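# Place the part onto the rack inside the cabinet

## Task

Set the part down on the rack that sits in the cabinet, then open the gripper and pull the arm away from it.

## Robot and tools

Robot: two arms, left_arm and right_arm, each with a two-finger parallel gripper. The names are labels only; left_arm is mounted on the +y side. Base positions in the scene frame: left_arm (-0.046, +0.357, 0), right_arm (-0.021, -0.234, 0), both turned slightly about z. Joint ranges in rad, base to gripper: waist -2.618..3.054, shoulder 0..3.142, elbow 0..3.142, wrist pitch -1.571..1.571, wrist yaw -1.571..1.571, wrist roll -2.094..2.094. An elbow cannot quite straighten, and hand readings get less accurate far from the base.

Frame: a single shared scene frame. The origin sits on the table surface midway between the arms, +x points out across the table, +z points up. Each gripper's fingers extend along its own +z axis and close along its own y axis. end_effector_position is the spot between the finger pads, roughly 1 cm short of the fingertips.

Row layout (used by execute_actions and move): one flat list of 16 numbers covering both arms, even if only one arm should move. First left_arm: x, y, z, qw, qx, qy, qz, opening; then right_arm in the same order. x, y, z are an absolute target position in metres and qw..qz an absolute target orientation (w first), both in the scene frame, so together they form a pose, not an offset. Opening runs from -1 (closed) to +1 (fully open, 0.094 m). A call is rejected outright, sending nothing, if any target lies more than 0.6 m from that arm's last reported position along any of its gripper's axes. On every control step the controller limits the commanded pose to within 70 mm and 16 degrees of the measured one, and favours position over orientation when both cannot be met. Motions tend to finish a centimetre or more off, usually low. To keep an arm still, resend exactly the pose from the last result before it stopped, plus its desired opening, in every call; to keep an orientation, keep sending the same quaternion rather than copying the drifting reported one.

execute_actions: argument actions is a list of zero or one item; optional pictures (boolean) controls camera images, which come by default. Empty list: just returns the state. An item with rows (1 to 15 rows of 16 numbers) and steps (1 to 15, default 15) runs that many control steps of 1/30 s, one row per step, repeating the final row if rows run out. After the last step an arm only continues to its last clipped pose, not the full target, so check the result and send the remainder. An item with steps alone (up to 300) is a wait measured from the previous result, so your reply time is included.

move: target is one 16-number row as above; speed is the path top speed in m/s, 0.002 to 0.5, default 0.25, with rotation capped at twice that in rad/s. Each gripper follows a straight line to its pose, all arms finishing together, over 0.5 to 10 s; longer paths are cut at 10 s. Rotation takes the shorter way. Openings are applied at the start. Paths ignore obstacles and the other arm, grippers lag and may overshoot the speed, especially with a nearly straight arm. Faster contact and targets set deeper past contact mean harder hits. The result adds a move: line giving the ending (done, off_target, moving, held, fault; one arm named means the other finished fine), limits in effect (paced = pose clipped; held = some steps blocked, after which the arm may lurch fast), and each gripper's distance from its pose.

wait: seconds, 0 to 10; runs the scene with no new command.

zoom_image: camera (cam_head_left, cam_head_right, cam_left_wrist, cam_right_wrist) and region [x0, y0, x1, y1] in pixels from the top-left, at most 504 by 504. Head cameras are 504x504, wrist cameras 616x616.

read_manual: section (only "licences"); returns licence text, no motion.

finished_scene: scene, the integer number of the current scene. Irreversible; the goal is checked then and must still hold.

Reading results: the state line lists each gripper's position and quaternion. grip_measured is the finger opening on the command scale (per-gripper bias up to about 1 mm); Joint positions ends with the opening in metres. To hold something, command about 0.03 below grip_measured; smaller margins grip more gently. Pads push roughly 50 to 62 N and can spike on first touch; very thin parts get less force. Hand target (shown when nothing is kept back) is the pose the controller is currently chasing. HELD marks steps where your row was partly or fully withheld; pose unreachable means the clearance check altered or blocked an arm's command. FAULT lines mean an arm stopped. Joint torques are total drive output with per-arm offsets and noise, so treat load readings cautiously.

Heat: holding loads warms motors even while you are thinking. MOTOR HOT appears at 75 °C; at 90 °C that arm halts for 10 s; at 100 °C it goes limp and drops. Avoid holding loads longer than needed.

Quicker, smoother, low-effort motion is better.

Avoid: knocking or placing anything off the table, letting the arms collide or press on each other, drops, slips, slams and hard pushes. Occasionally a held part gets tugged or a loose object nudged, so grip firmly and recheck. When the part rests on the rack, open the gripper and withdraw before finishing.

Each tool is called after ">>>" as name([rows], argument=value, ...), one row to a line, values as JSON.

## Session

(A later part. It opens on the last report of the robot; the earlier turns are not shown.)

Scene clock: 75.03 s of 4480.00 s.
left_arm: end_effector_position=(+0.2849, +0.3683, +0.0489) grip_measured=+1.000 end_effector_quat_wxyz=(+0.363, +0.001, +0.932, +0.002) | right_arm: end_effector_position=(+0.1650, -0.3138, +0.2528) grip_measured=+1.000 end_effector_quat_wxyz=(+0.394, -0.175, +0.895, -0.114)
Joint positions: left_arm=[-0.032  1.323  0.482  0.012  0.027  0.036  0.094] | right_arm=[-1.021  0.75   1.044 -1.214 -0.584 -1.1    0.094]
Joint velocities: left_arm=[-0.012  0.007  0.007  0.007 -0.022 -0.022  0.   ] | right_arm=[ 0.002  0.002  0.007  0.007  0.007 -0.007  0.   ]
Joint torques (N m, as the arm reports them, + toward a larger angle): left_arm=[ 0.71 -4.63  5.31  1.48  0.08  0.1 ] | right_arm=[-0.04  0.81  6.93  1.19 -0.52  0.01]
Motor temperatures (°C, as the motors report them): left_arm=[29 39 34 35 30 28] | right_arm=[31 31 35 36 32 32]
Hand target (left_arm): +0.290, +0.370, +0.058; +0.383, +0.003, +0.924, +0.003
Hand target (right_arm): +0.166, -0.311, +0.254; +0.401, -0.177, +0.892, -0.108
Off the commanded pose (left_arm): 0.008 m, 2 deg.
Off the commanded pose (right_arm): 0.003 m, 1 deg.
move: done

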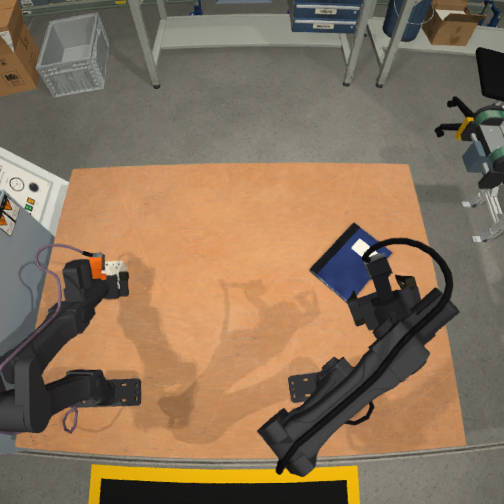

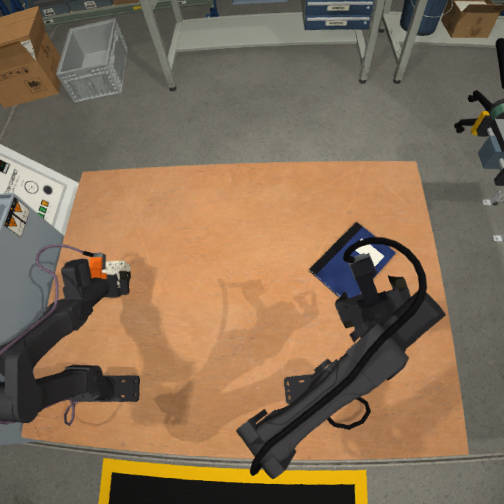

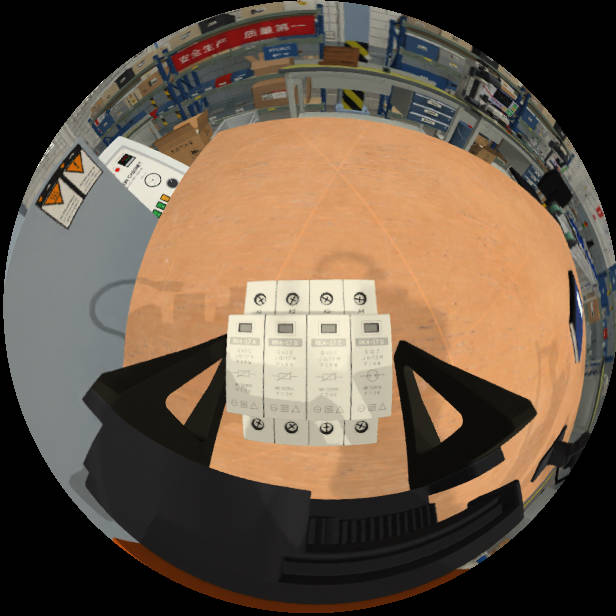

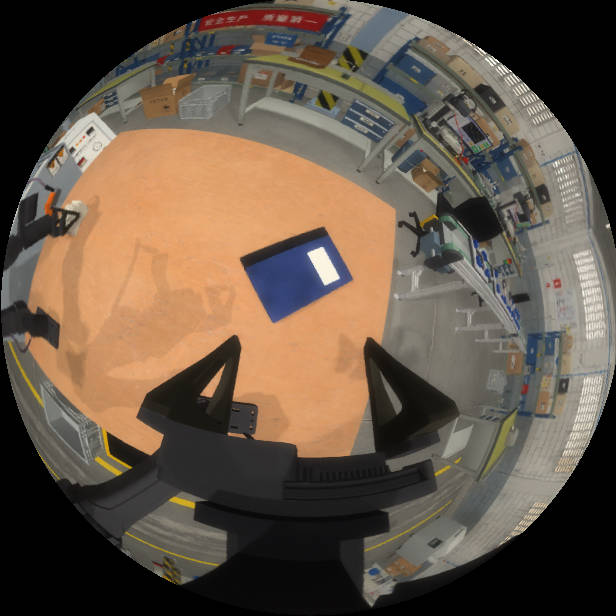

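>>> move(target=[0.282,0.372,0.047,0.383,0,0.924,0,1,0.1664,-0.3113,0.2542,0.401,-0.177,0.892,-0.108,1], speed=0.03)

>>> move(target=[0.282,0.372,0.047,0.383,0,0.924,0,0.50,0.1664,-0.3113,0.2542,0.401,-0.177,0.892,-0.108,1], speed=0.03)

>>> move(target=[0.26,0.372,0.33,0.383,0,0.924,0,0.50,0.1664,-0.3113,0.2542,0.401,-0.177,0.892,-0.108,1], speed=0.2)

Scene clock: 78.20 s of 4480.00 s.
left_arm: end_effector_position=(+0.2762, +0.3701, +0.0375) grip_measured=+1.000 end_effector_quat_wxyz=(+0.361, -0.002, +0.933, +0.000) | right_arm: end_effector_position=(+0.1649, -0.3139, +0.2528) grip_measured=+1.000 end_effector_quat_wxyz=(+0.394, -0.175, +0.895, -0.114)
Joint positions: left_arm=[-0.02   1.323  0.43   0.06   0.036  0.038  0.094] | right_arm=[-1.021  0.75   1.044 -1.214 -0.584 -1.1    0.094]
Joint velocities: left_arm=[ 0.002 -0.012 -0.007  0.007  0.037 -0.007  0.   ] | right_arm=[-0.002 -0.012 -0.012 -0.051 -0.066  0.022  0.   ]
Joint torques (N m, as the arm reports them, + toward a larger angle): left_arm=[ 0.8  -4.58  5.1   1.49  0.06  0.1 ] | right_arm=[-0.02  0.72  6.94  1.18 -0.53  0.  ]
Motor temperatures (°C, as the motors report them): left_arm=[29 38 34 36 30 28] | right_arm=[31 31 35 36 32 32]
Hand target (left_arm): +0.282, +0.372, +0.047; +0.383, +0.000, +0.924, +0.000
Hand target (right_arm): +0.166, -0.311, +0.254; +0.401, -0.177, +0.892, -0.108
Off the commanded pose (left_arm): 0.011 m, 3 deg.
Off the commanded pose (right_arm): 0.003 m, 1 deg.
move: off_target (left_arm)

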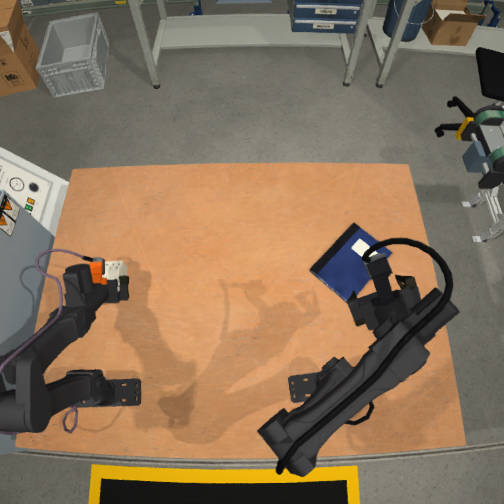

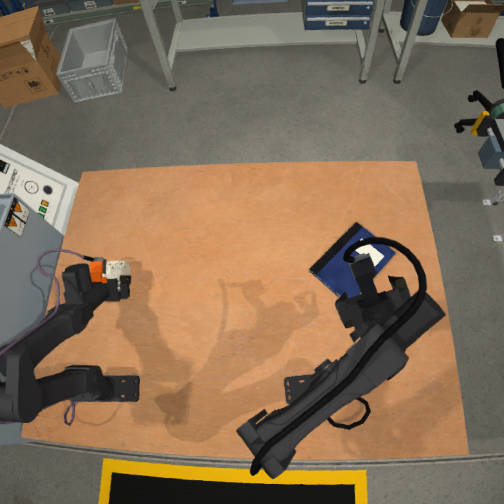

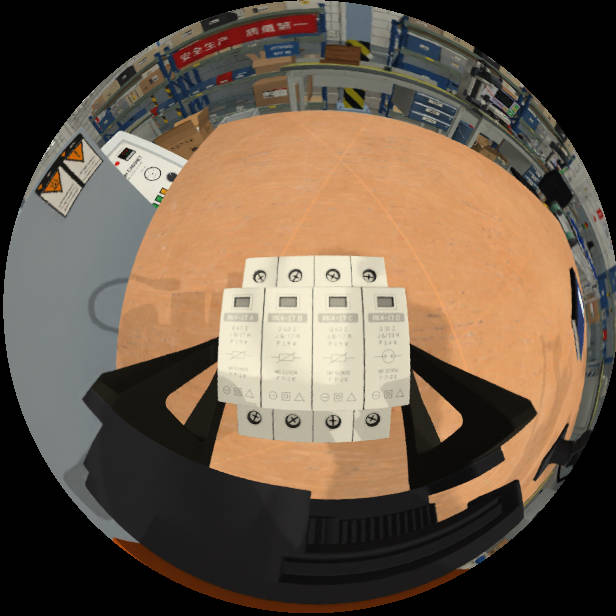

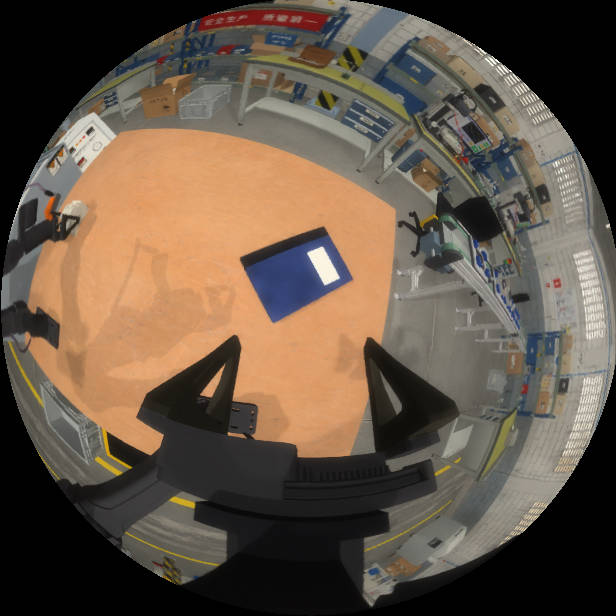

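Scene clock: 79.23 s of 4480.00 s.
left_arm: end_effector_position=(+0.2762, +0.3707, +0.0374) grip_measured=+0.541 end_effector_quat_wxyz=(+0.361, -0.003, +0.933, +0.002) | right_arm: end_effector_position=(+0.1649, -0.3139, +0.2527) grip_measured=+1.000 end_effector_quat_wxyz=(+0.394, -0.175, +0.895, -0.114)
Joint positions: left_arm=[-0.019  1.323  0.43   0.06   0.033  0.038  0.072] | right_arm=[-1.021  0.75   1.044 -1.214 -0.583 -1.1    0.094]
Joint velocities: left_arm=[-0.002  0.007  0.007  0.066  0.022 -0.095 -0.   ] | right_arm=[-0.007 -0.017  0.007 -0.022  0.051  0.022  0.   ]
Joint torques (N m, as the arm reports them, + toward a larger angle): left_arm=[ 0.8  -4.56  5.12  1.52  0.11  0.11] | right_arm=[-0.05  0.79  7.    1.17 -0.51 -0.02]
Motor temperatures (°C, as the motors report them): left_arm=[29 38 34 36 30 28] | right_arm=[31 31 35 36 32 32]
Hand target (left_arm): +0.282, +0.372, +0.047; +0.383, +0.000, +0.924, +0.001
Hand target (right_arm): +0.166, -0.311, +0.254; +0.401, -0.177, +0.892, -0.108
Off the commanded pose (left_arm): 0.011 m, 3 deg.
Off the commanded pose (right_arm): 0.003 m, 1 deg.
move: off_target (left_arm)

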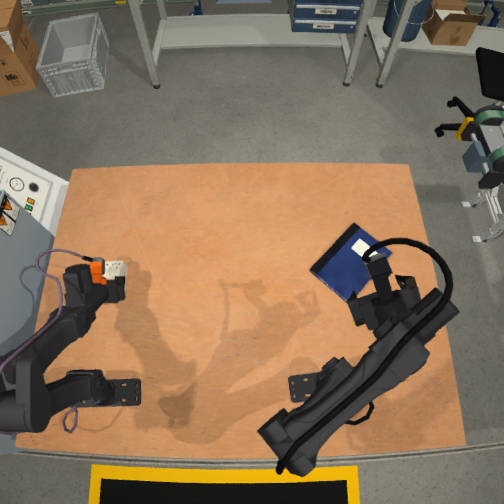

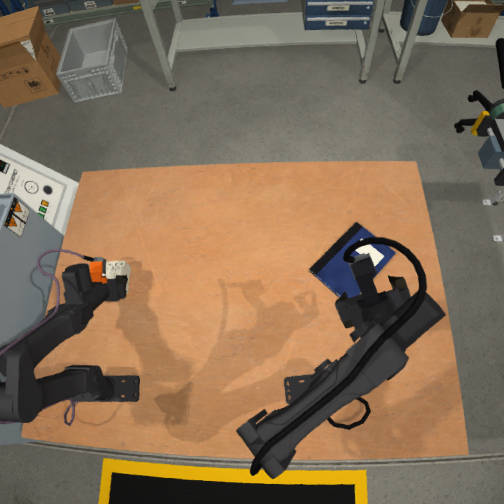

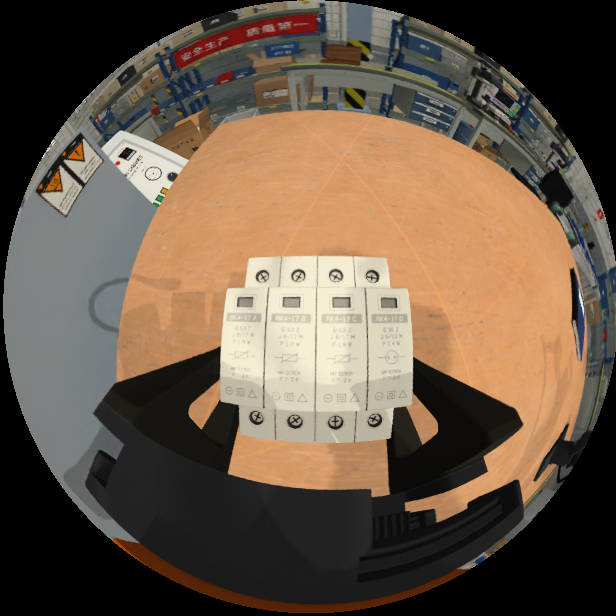

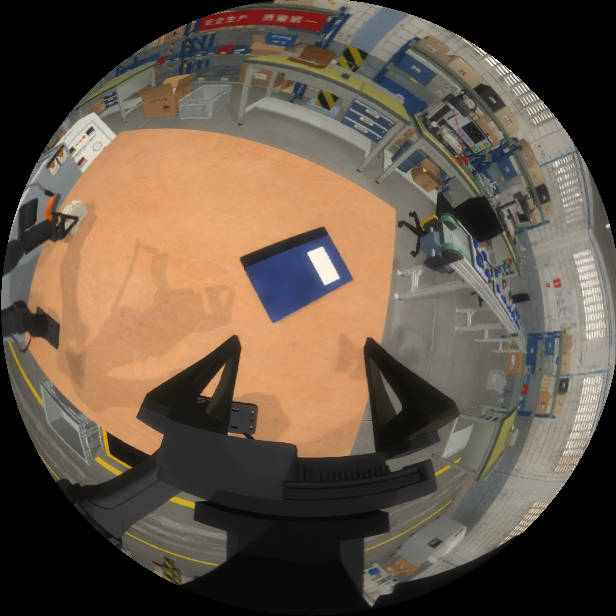

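Scene clock: 81.43 s of 4480.00 s.
left_arm: end_effector_position=(+0.2438, +0.3697, +0.2981) grip_measured=+0.541 end_effector_quat_wxyz=(+0.324, -0.003, +0.946, -0.001) | right_arm: end_effector_position=(+0.1649, -0.3138, +0.2528) grip_measured=+1.000 end_effector_quat_wxyz=(+0.394, -0.175, +0.895, -0.114)
Joint positions: left_arm=[-0.013  1.192  1.497 -1.217  0.04   0.044  0.072] | right_arm=[-1.021  0.75   1.044 -1.214 -0.584 -1.1    0.094]
Joint velocities: left_arm=[-0.007  0.017  0.017  0.022 -0.066  0.11  -0.001] | right_arm=[-0.017 -0.012 -0.017  0.007  0.007 -0.007  0.   ]
Joint torques (N m, as the arm reports them, + toward a larger angle): left_arm=[ 0.74 -3.2   8.83  1.76  0.09  0.12] | right_arm=[-0.01  0.75  6.89  1.19 -0.53 -0.01]
Motor temperatures (°C, as the motors report them): left_arm=[29 37 34 37 30 28] | right_arm=[31 31 35 36 32 32]
Hand target (left_arm): +0.255, +0.372, +0.331; +0.383, +0.001, +0.924, +0.001
Hand target (right_arm): +0.166, -0.311, +0.254; +0.401, -0.177, +0.892, -0.108
Off the commanded pose (left_arm): 0.036 m, 7 deg.
Off the commanded pose (right_arm): 0.003 m, 1 deg.
move: off_target (left_arm)

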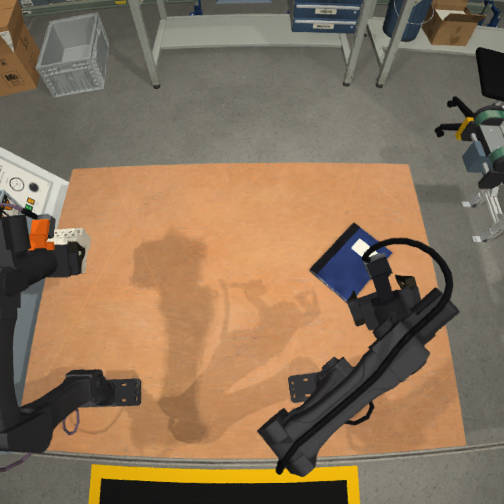

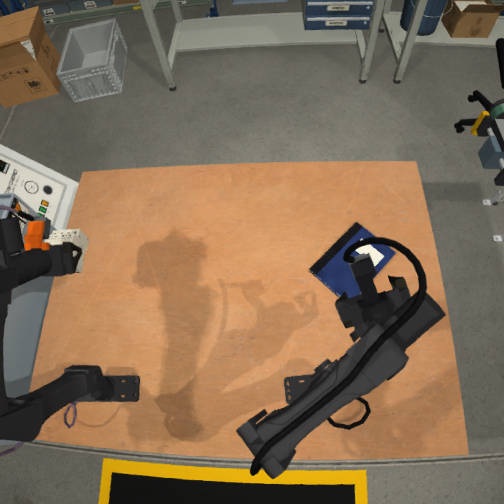

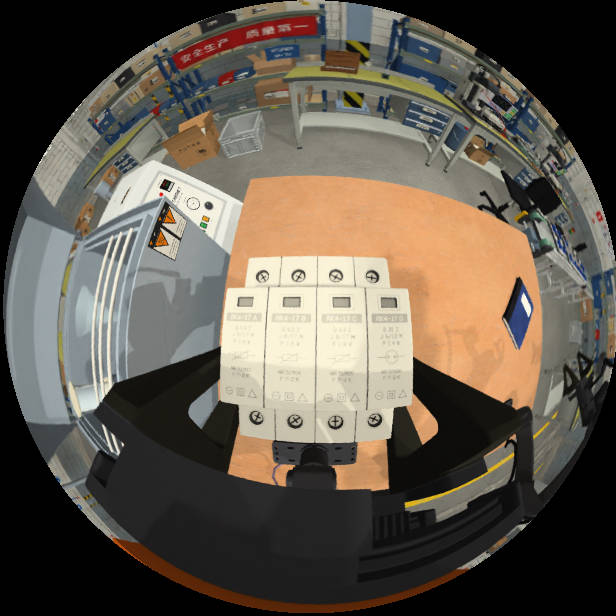

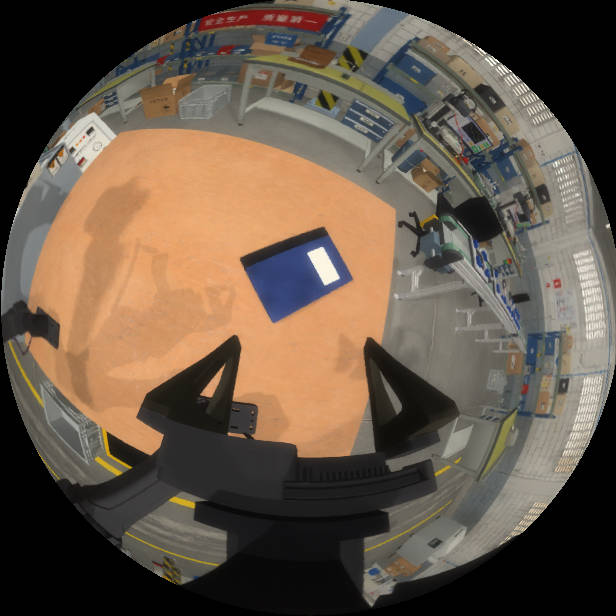

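>>> move(target=[0.17,0.58,0.38,0.354,-0.354,0.854,0.147,0.50,0.1664,-0.3113,0.2542,0.401,-0.177,0.892,-0.108,1], speed=0.25)

>>> move(target=[0.04,0.76,0.36,0.271,-0.653,0.653,0.271,0.50,0.1664,-0.3113,0.2542,0.401,-0.177,0.892,-0.108,1], speed=0.2)

Scene clock: 85.00 s of 4480.00 s.
left_arm: end_effector_position=(+0.1603, +0.5713, +0.3482) grip_measured=+0.540 end_effector_quat_wxyz=(+0.301, -0.353, +0.877, +0.127) | right_arm: end_effector_position=(+0.1649, -0.3138, +0.2528) grip_measured=+1.000 end_effector_quat_wxyz=(+0.394, -0.175, +0.895, -0.114)
Joint positions: left_arm=[ 0.735  1.329  1.822 -1.4    0.019  0.039  0.072] | right_arm=[-1.021  0.75   1.044 -1.214 -0.584 -1.1    0.094]
Joint velocities: left_arm=[-0.027  0.002 -0.002 -0.066  0.022  0.066 -0.001] | right_arm=[ 0.007 -0.017  0.007 -0.051  0.022 -0.051  0.   ]
Joint torques (N m, as the arm reports them, + toward a larger angle): left_arm=[ 0.66 -3.5   8.39  1.79 -0.01 -0.08] | right_arm=[-0.04  0.82  6.89  1.18 -0.51  0.  ]
Motor temperatures (°C, as the motors report them): left_arm=[29 37 35 38 30 28] | right_arm=[31 31 35 36 32 32]
Hand target (left_arm): +0.165, +0.580, +0.380; +0.354, -0.352, +0.853, +0.150
Hand target (right_arm): +0.166, -0.311, +0.254; +0.401, -0.177, +0.892, -0.108
Off the commanded pose (left_arm): 0.034 m, 7 deg.
Off the commanded pose (right_arm): 0.003 m, 1 deg.
move: off_target (left_arm)

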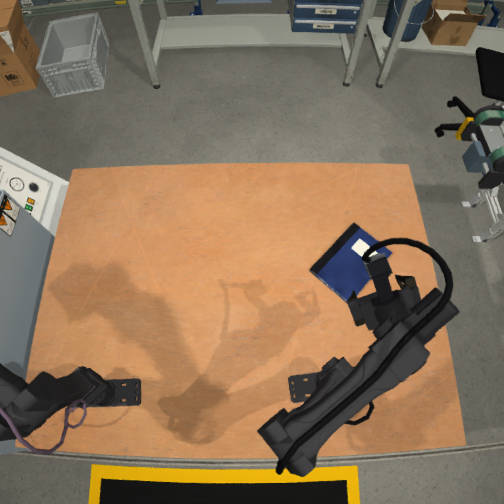

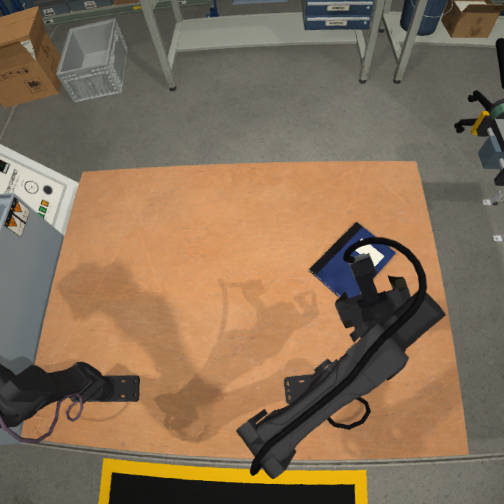

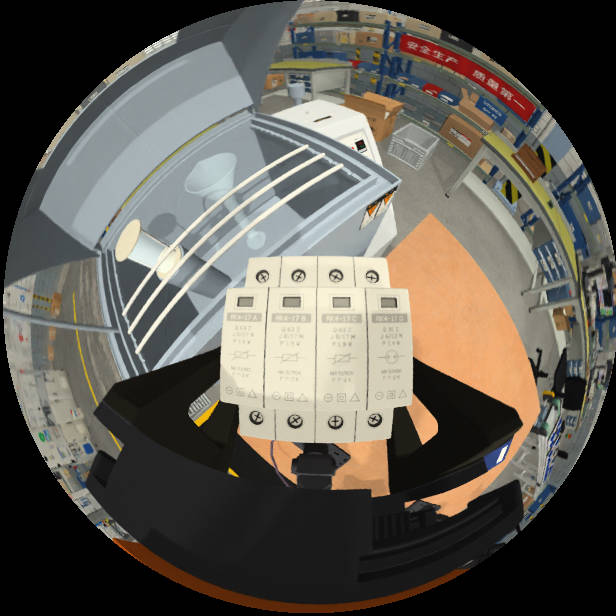

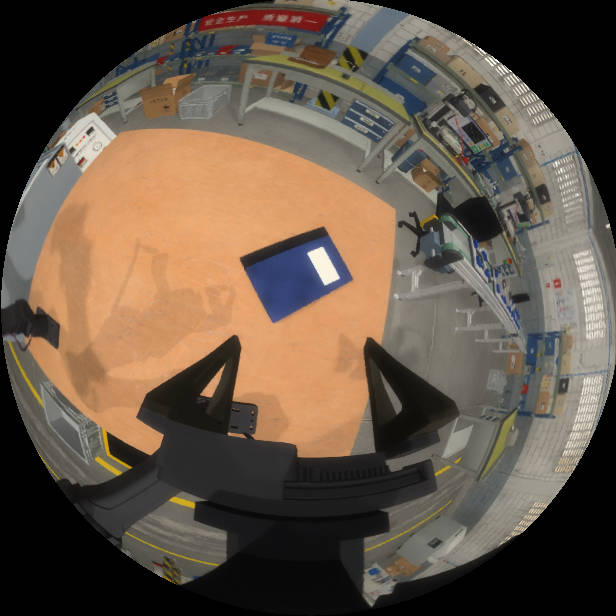

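Scene clock: 87.47 s of 4480.00 s.
left_arm: end_effector_position=(+0.0396, +0.7414, +0.3167) grip_measured=+0.540 end_effector_quat_wxyz=(+0.211, -0.656, +0.689, +0.225) | right_arm: end_effector_position=(+0.1649, -0.3138, +0.2528) grip_measured=+1.000 end_effector_quat_wxyz=(+0.394, -0.175, +0.895, -0.114)
Joint positions: left_arm=[ 1.191  1.652  1.988 -1.304 -0.181 -0.199  0.072] | right_arm=[-1.021  0.75   1.044 -1.214 -0.584 -1.1    0.094]
Joint velocities: left_arm=[ 0.007 -0.002 -0.017 -0.022 -0.037 -0.154 -0.   ] | right_arm=[-0.007  0.012 -0.002  0.007 -0.051  0.081  0.   ]
Joint torques (N m, as the arm reports them, + toward a larger angle): left_arm=[ 0.51 -7.55  9.07  1.84 -0.34 -0.08] | right_arm=[ 0.02  0.79  6.94  1.18 -0.53 -0.01]
Motor temperatures (°C, as the motors report them): left_arm=[29 36 35 38 30 28] | right_arm=[31 31 35 36 32 32]
Hand target (left_arm): +0.036, +0.755, +0.359; -0.271, +0.653, -0.653, -0.272
Hand target (right_arm): +0.166, -0.311, +0.254; +0.401, -0.177, +0.892, -0.108
Off the commanded pose (left_arm): 0.047 m, 10 deg.
Off the commanded pose (right_arm): 0.003 m, 1 deg.
move: off_target (left_arm)

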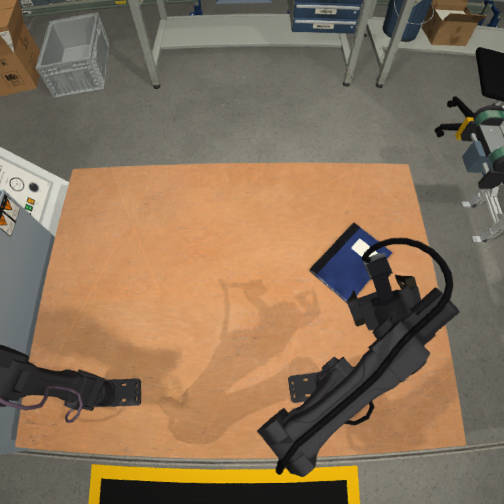

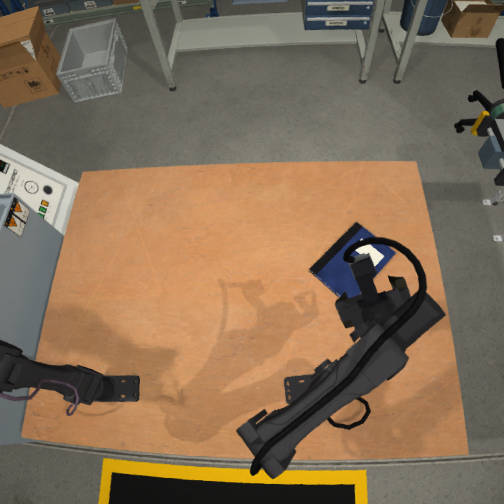

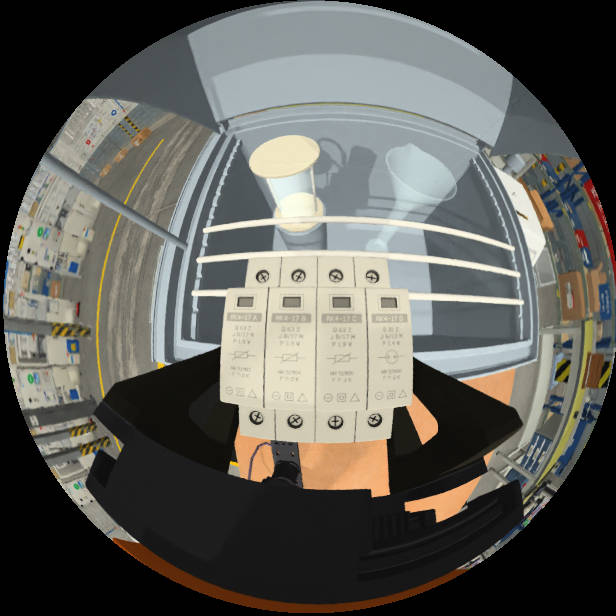

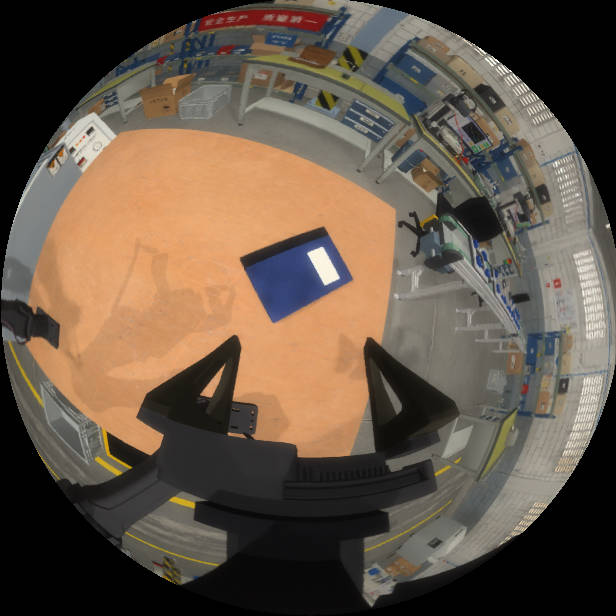

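>>> move(target=[0.04,0.87,0.34,0.310,-0.636,0.636,0.310,0.50,0.1664,-0.3113,0.2542,0.401,-0.177,0.892,-0.108,1], speed=0.1)

Scene clock: 91.47 s of 4480.00 s.
left_arm: end_effector_position=(+0.0396, +0.8478, +0.2837) grip_measured=+0.540 end_effector_quat_wxyz=(+0.240, -0.653, +0.670, +0.259) | right_arm: end_effector_position=(+0.1649, -0.3138, +0.2528) grip_measured=+1.000 end_effector_quat_wxyz=(+0.394, -0.175, +0.895, -0.114)
Joint positions: left_arm=[ 1.258  1.91   2.094 -1.05  -0.172 -0.148  0.072] | right_arm=[-1.021  0.75   1.044 -1.214 -0.584 -1.1    0.094]
Joint velocities: left_arm=[-0.012 -0.002  0.022 -0.007  0.007  0.007  0.001] | right_arm=[-0.007 -0.002  0.027  0.037 -0.037  0.007  0.   ]
Joint torques (N m, as the arm reports them, + toward a larger angle): left_arm=[  0.69 -10.68   9.62   2.09  -0.19   0.12] | right_arm=[-0.09  0.79  6.93  1.2  -0.53 -0.02]
Motor temperatures (°C, as the motors report them): left_arm=[29 37 36 39 30 28] | right_arm=[31 31 35 36 32 32]
Hand target (left_arm): +0.037, +0.862, +0.340; -0.308, +0.635, -0.636, -0.311
Hand target (right_arm): +0.166, -0.311, +0.254; +0.401, -0.177, +0.892, -0.108
Off the commanded pose (left_arm): 0.060 m, 11 deg.
Off the commanded pose (right_arm): 0.003 m, 1 deg.
move: off_target (left_arm)

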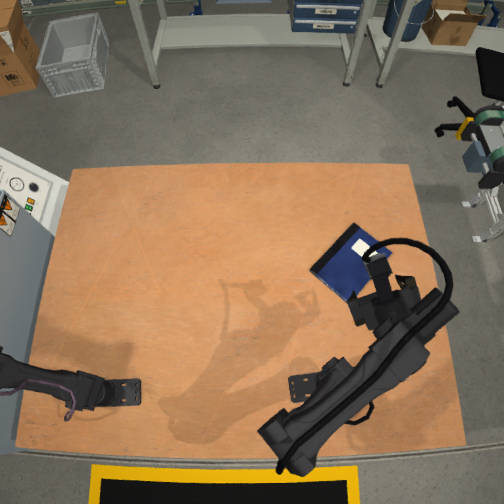

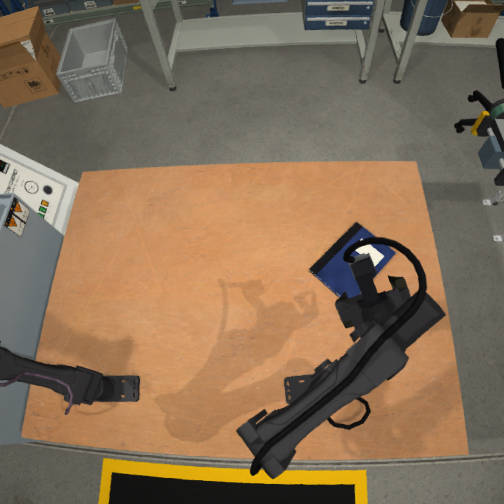

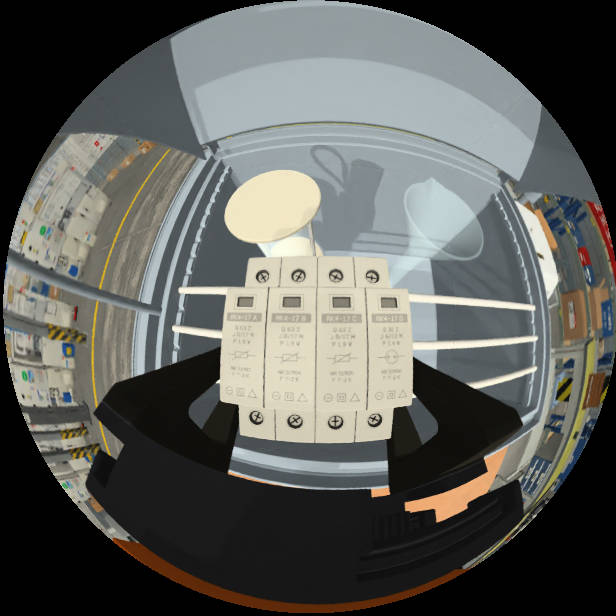

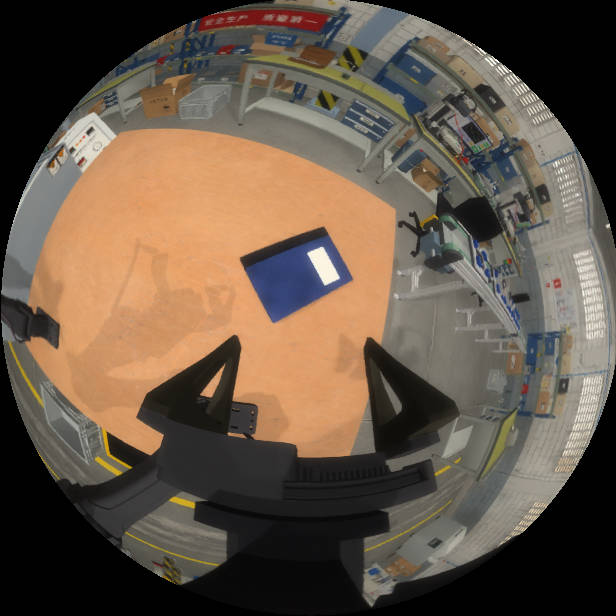

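>>> zoom_image(camera="cam_left_wrist", region=[140, 200, 580, 480])

Region (140, 200, 580, 480) of cam_left_wrist's 616x616 image, scaled by 1.145, with more detail than that image has; it fills the top 321 rows of this view, and the rest is white.

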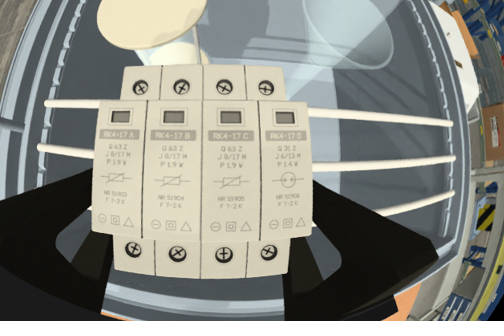

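>>> move(target=[0.04,0.865,0.322,0.310,-0.636,0.636,0.310,0.50,0.1664,-0.3113,0.2542,0.401,-0.177,0.892,-0.108,1], speed=0.02)

>>> zoom_image(camera="cam_left_wrist", region=[100, 200, 600, 480])

Scene clock: 100.90 s of 4480.00 s.
left_arm: end_effector_position=(+0.0419, +0.8514, +0.2665) grip_measured=+0.540 end_effector_quat_wxyz=(+0.244, -0.652, +0.670, +0.257) | right_arm: end_effector_position=(+0.1649, -0.3138, +0.2528) grip_measured=+1.000 end_effector_quat_wxyz=(+0.394, -0.175, +0.895, -0.114)
Joint positions: left_arm=[ 1.258  1.891  1.992 -0.963 -0.164 -0.148  0.072] | right_arm=[-1.021  0.75   1.044 -1.214 -0.584 -1.1    0.094]
Joint velocities: left_arm=[ 0.017 -0.007 -0.007 -0.022  0.066  0.081  0.   ] | right_arm=[-0.002 -0.007 -0.017 -0.066  0.066  0.051  0.   ]
Joint torques (N m, as the arm reports them, + toward a larger angle): left_arm=[  0.19 -12.82   7.34   2.08  -0.29   0.04] | right_arm=[-0.04  0.78  6.92  1.18 -0.52 -0.01]
Motor temperatures (°C, as the motors report them): left_arm=[29 41 36 42 30 28] | right_arm=[31 31 35 36 32 32]
Hand target (left_arm): +0.039, +0.859, +0.323; -0.308, +0.636, -0.636, -0.309
Hand target (right_arm): +0.166, -0.311, +0.254; +0.401, -0.177, +0.892, -0.108
Off the commanded pose (left_arm): 0.057 m, 11 deg.
Off the commanded pose (right_arm): 0.003 m, 1 deg.
After step 90, 1.57 s passed at rest.
move: off_target (left_arm)

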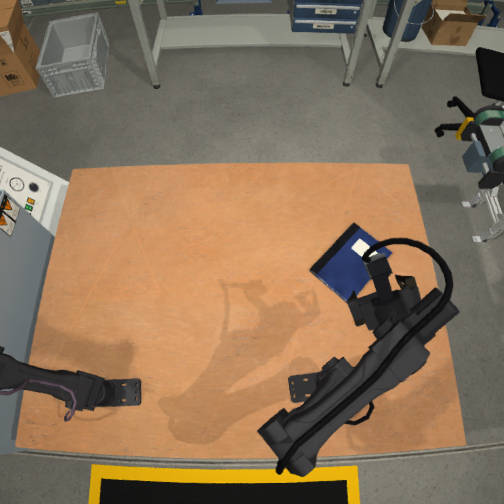

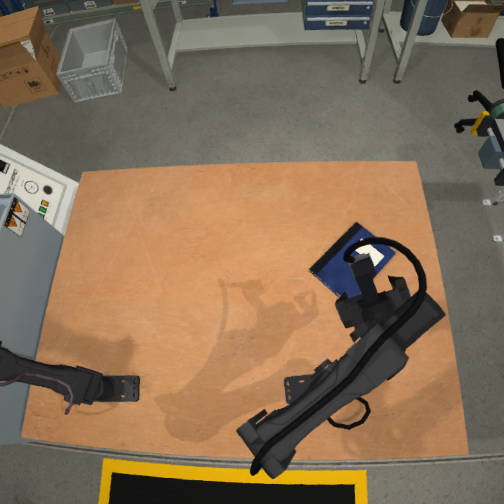

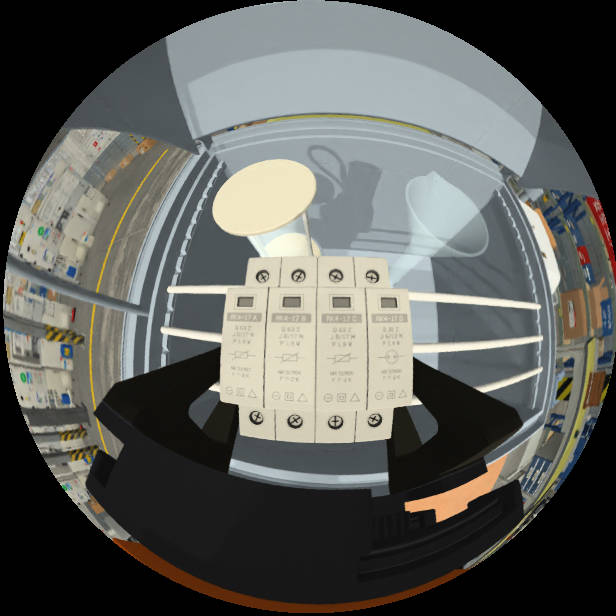

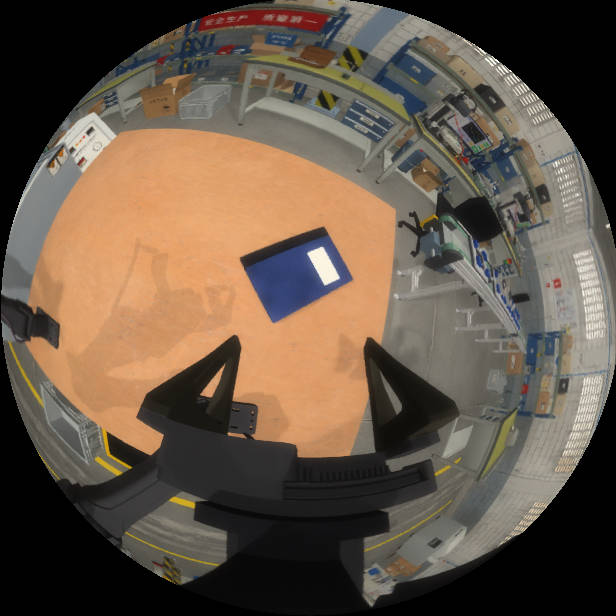

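Region (100, 200, 600, 480) of cam_left_wrist's 616x616 image, scaled by 1.008, with more detail than that image has; it fills the top 282 rows of this view, and the rest is white.

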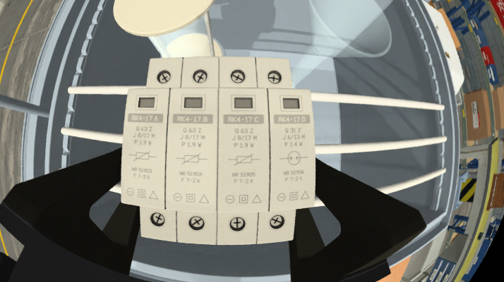

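>>> move(target=[0.04,0.865,0.305,0.310,-0.636,0.636,0.310,0.50,0.1664,-0.3113,0.2542,0.401,-0.177,0.892,-0.108,1], speed=0.015)

Scene clock: 109.10 s of 4480.00 s.
left_arm: end_effector_position=(+0.0423, +0.8499, +0.2491) grip_measured=+0.540 end_effector_quat_wxyz=(+0.244, -0.652, +0.671, +0.255) | right_arm: end_effector_position=(+0.1649, -0.3138, +0.2528) grip_measured=+1.000 end_effector_quat_wxyz=(+0.394, -0.175, +0.895, -0.114)
Joint positions: left_arm=[ 1.258  1.862  1.882 -0.883 -0.16  -0.148  0.072] | right_arm=[-1.021  0.75   1.044 -1.214 -0.584 -1.1    0.094]
Joint velocities: left_arm=[-0.017 -0.002  0.012 -0.007  0.037  0.007 -0.   ] | right_arm=[-0.002  0.002  0.012 -0.037  0.022 -0.007  0.   ]
Joint torques (N m, as the arm reports them, + toward a larger angle): left_arm=[  0.18 -12.66   7.49   2.09  -0.32   0.03] | right_arm=[ 0.    0.82  6.94  1.19 -0.53  0.  ]
Motor temperatures (°C, as the motors report them): left_arm=[29 44 36 43 30 28] | right_arm=[31 31 35 36 32 32]
Hand target (left_arm): +0.039, +0.859, +0.306; -0.308, +0.636, -0.636, -0.309
Hand target (right_arm): +0.166, -0.311, +0.254; +0.401, -0.177, +0.892, -0.108
Off the commanded pose (left_arm): 0.058 m, 11 deg.
Off the commanded pose (right_arm): 0.003 m, 1 deg.
move: off_target (left_arm)

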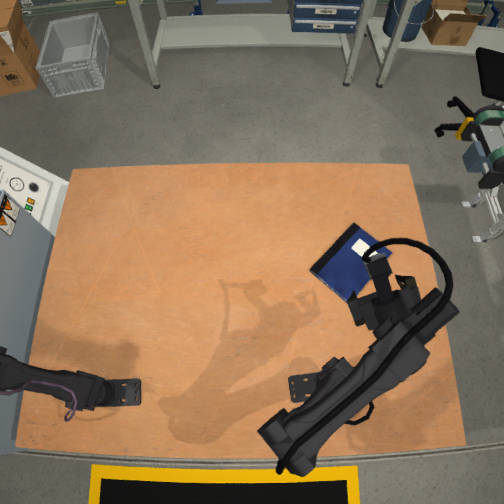

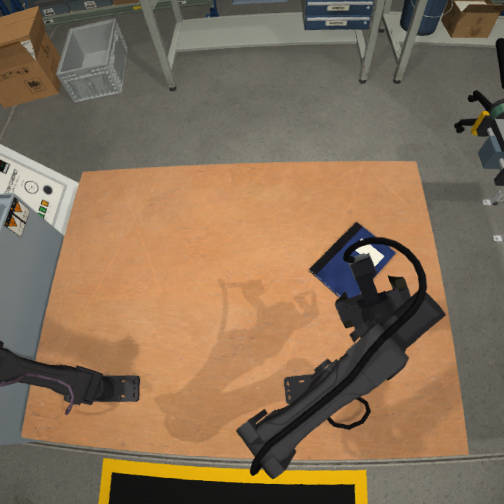

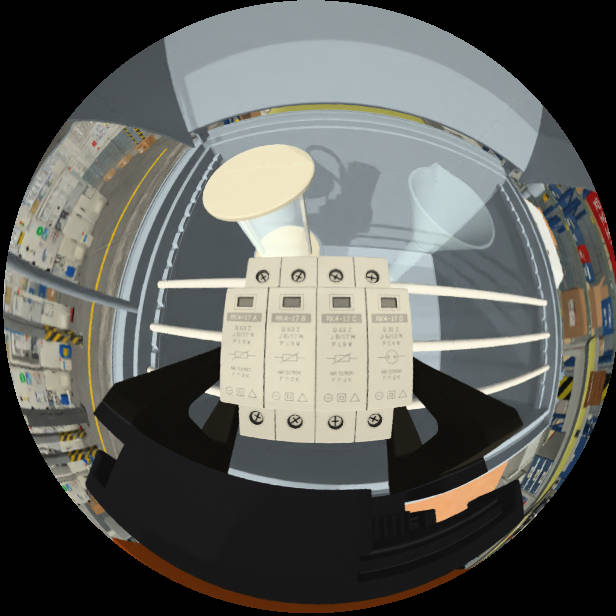

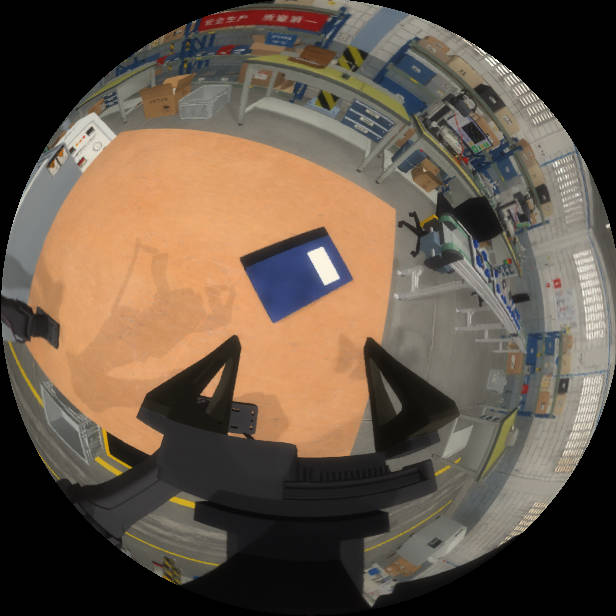

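>>> move(target=[0.04,0.865,0.285,0.310,-0.636,0.636,0.310,0.50,0.1664,-0.3113,0.2542,0.401,-0.177,0.892,-0.108,1], speed=0.015)

Scene clock: 117.60 s of 4480.00 s.
left_arm: end_effector_position=(+0.0418, +0.8481, +0.2291) grip_measured=+0.540 end_effector_quat_wxyz=(+0.244, -0.652, +0.670, +0.255) | right_arm: end_effector_position=(+0.1649, -0.3138, +0.2528) grip_measured=+1.000 end_effector_quat_wxyz=(+0.394, -0.175, +0.895, -0.114)
Joint positions: left_arm=[ 1.258  1.836  1.767 -0.795 -0.16  -0.15   0.072] | right_arm=[-1.021  0.75   1.044 -1.214 -0.584 -1.1    0.094]
Joint velocities: left_arm=[-0.007  0.002 -0.002 -0.007 -0.081 -0.081  0.001] | right_arm=[-0.002 -0.002  0.002  0.007  0.007 -0.007  0.   ]
Joint torques (N m, as the arm reports them, + toward a larger angle): left_arm=[  0.19 -12.57   7.62   2.11  -0.33   0.03] | right_arm=[-0.04  0.81  6.93  1.18 -0.52 -0.01]
Motor temperatures (°C, as the motors report them): left_arm=[29 45 36 44 30 28] | right_arm=[31 31 35 37 32 32]
Hand target (left_arm): +0.039, +0.859, +0.286; -0.308, +0.637, -0.636, -0.309
Hand target (right_arm): +0.166, -0.311, +0.254; +0.401, -0.177, +0.892, -0.108
Off the commanded pose (left_arm): 0.058 m, 11 deg.
Off the commanded pose (right_arm): 0.003 m, 1 deg.
move: off_target (left_arm)

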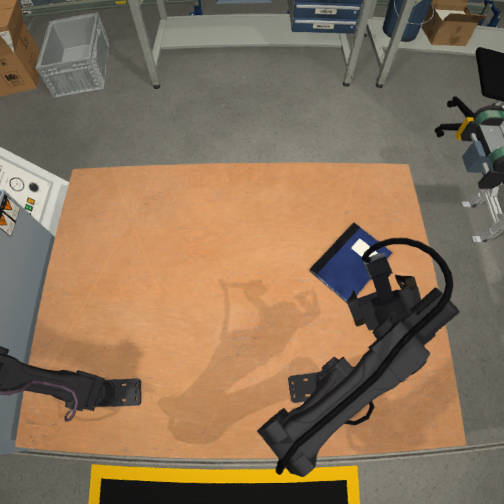

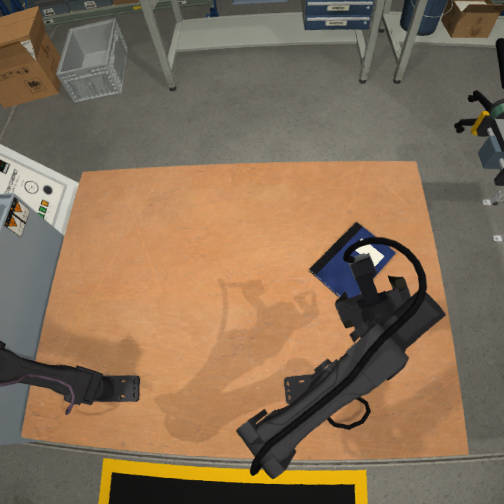

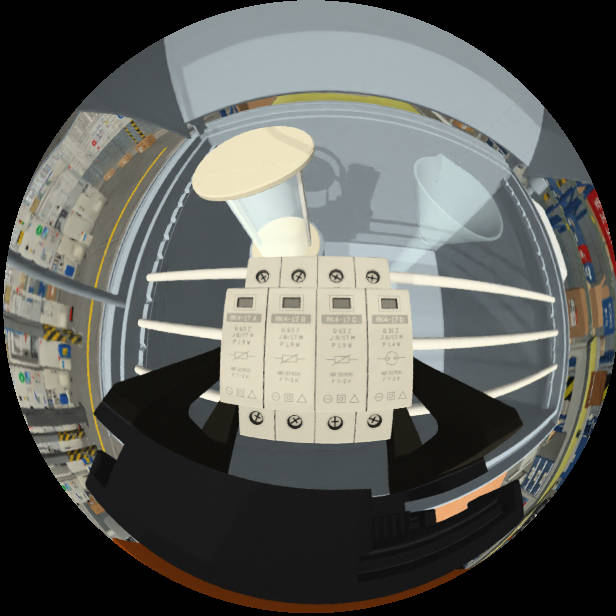

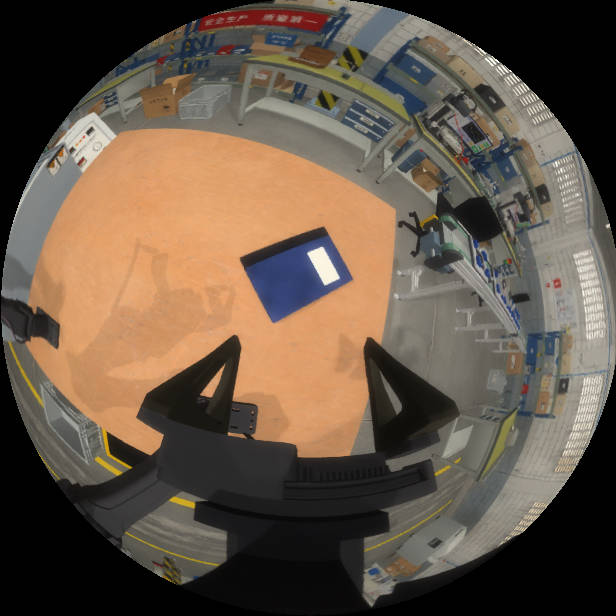

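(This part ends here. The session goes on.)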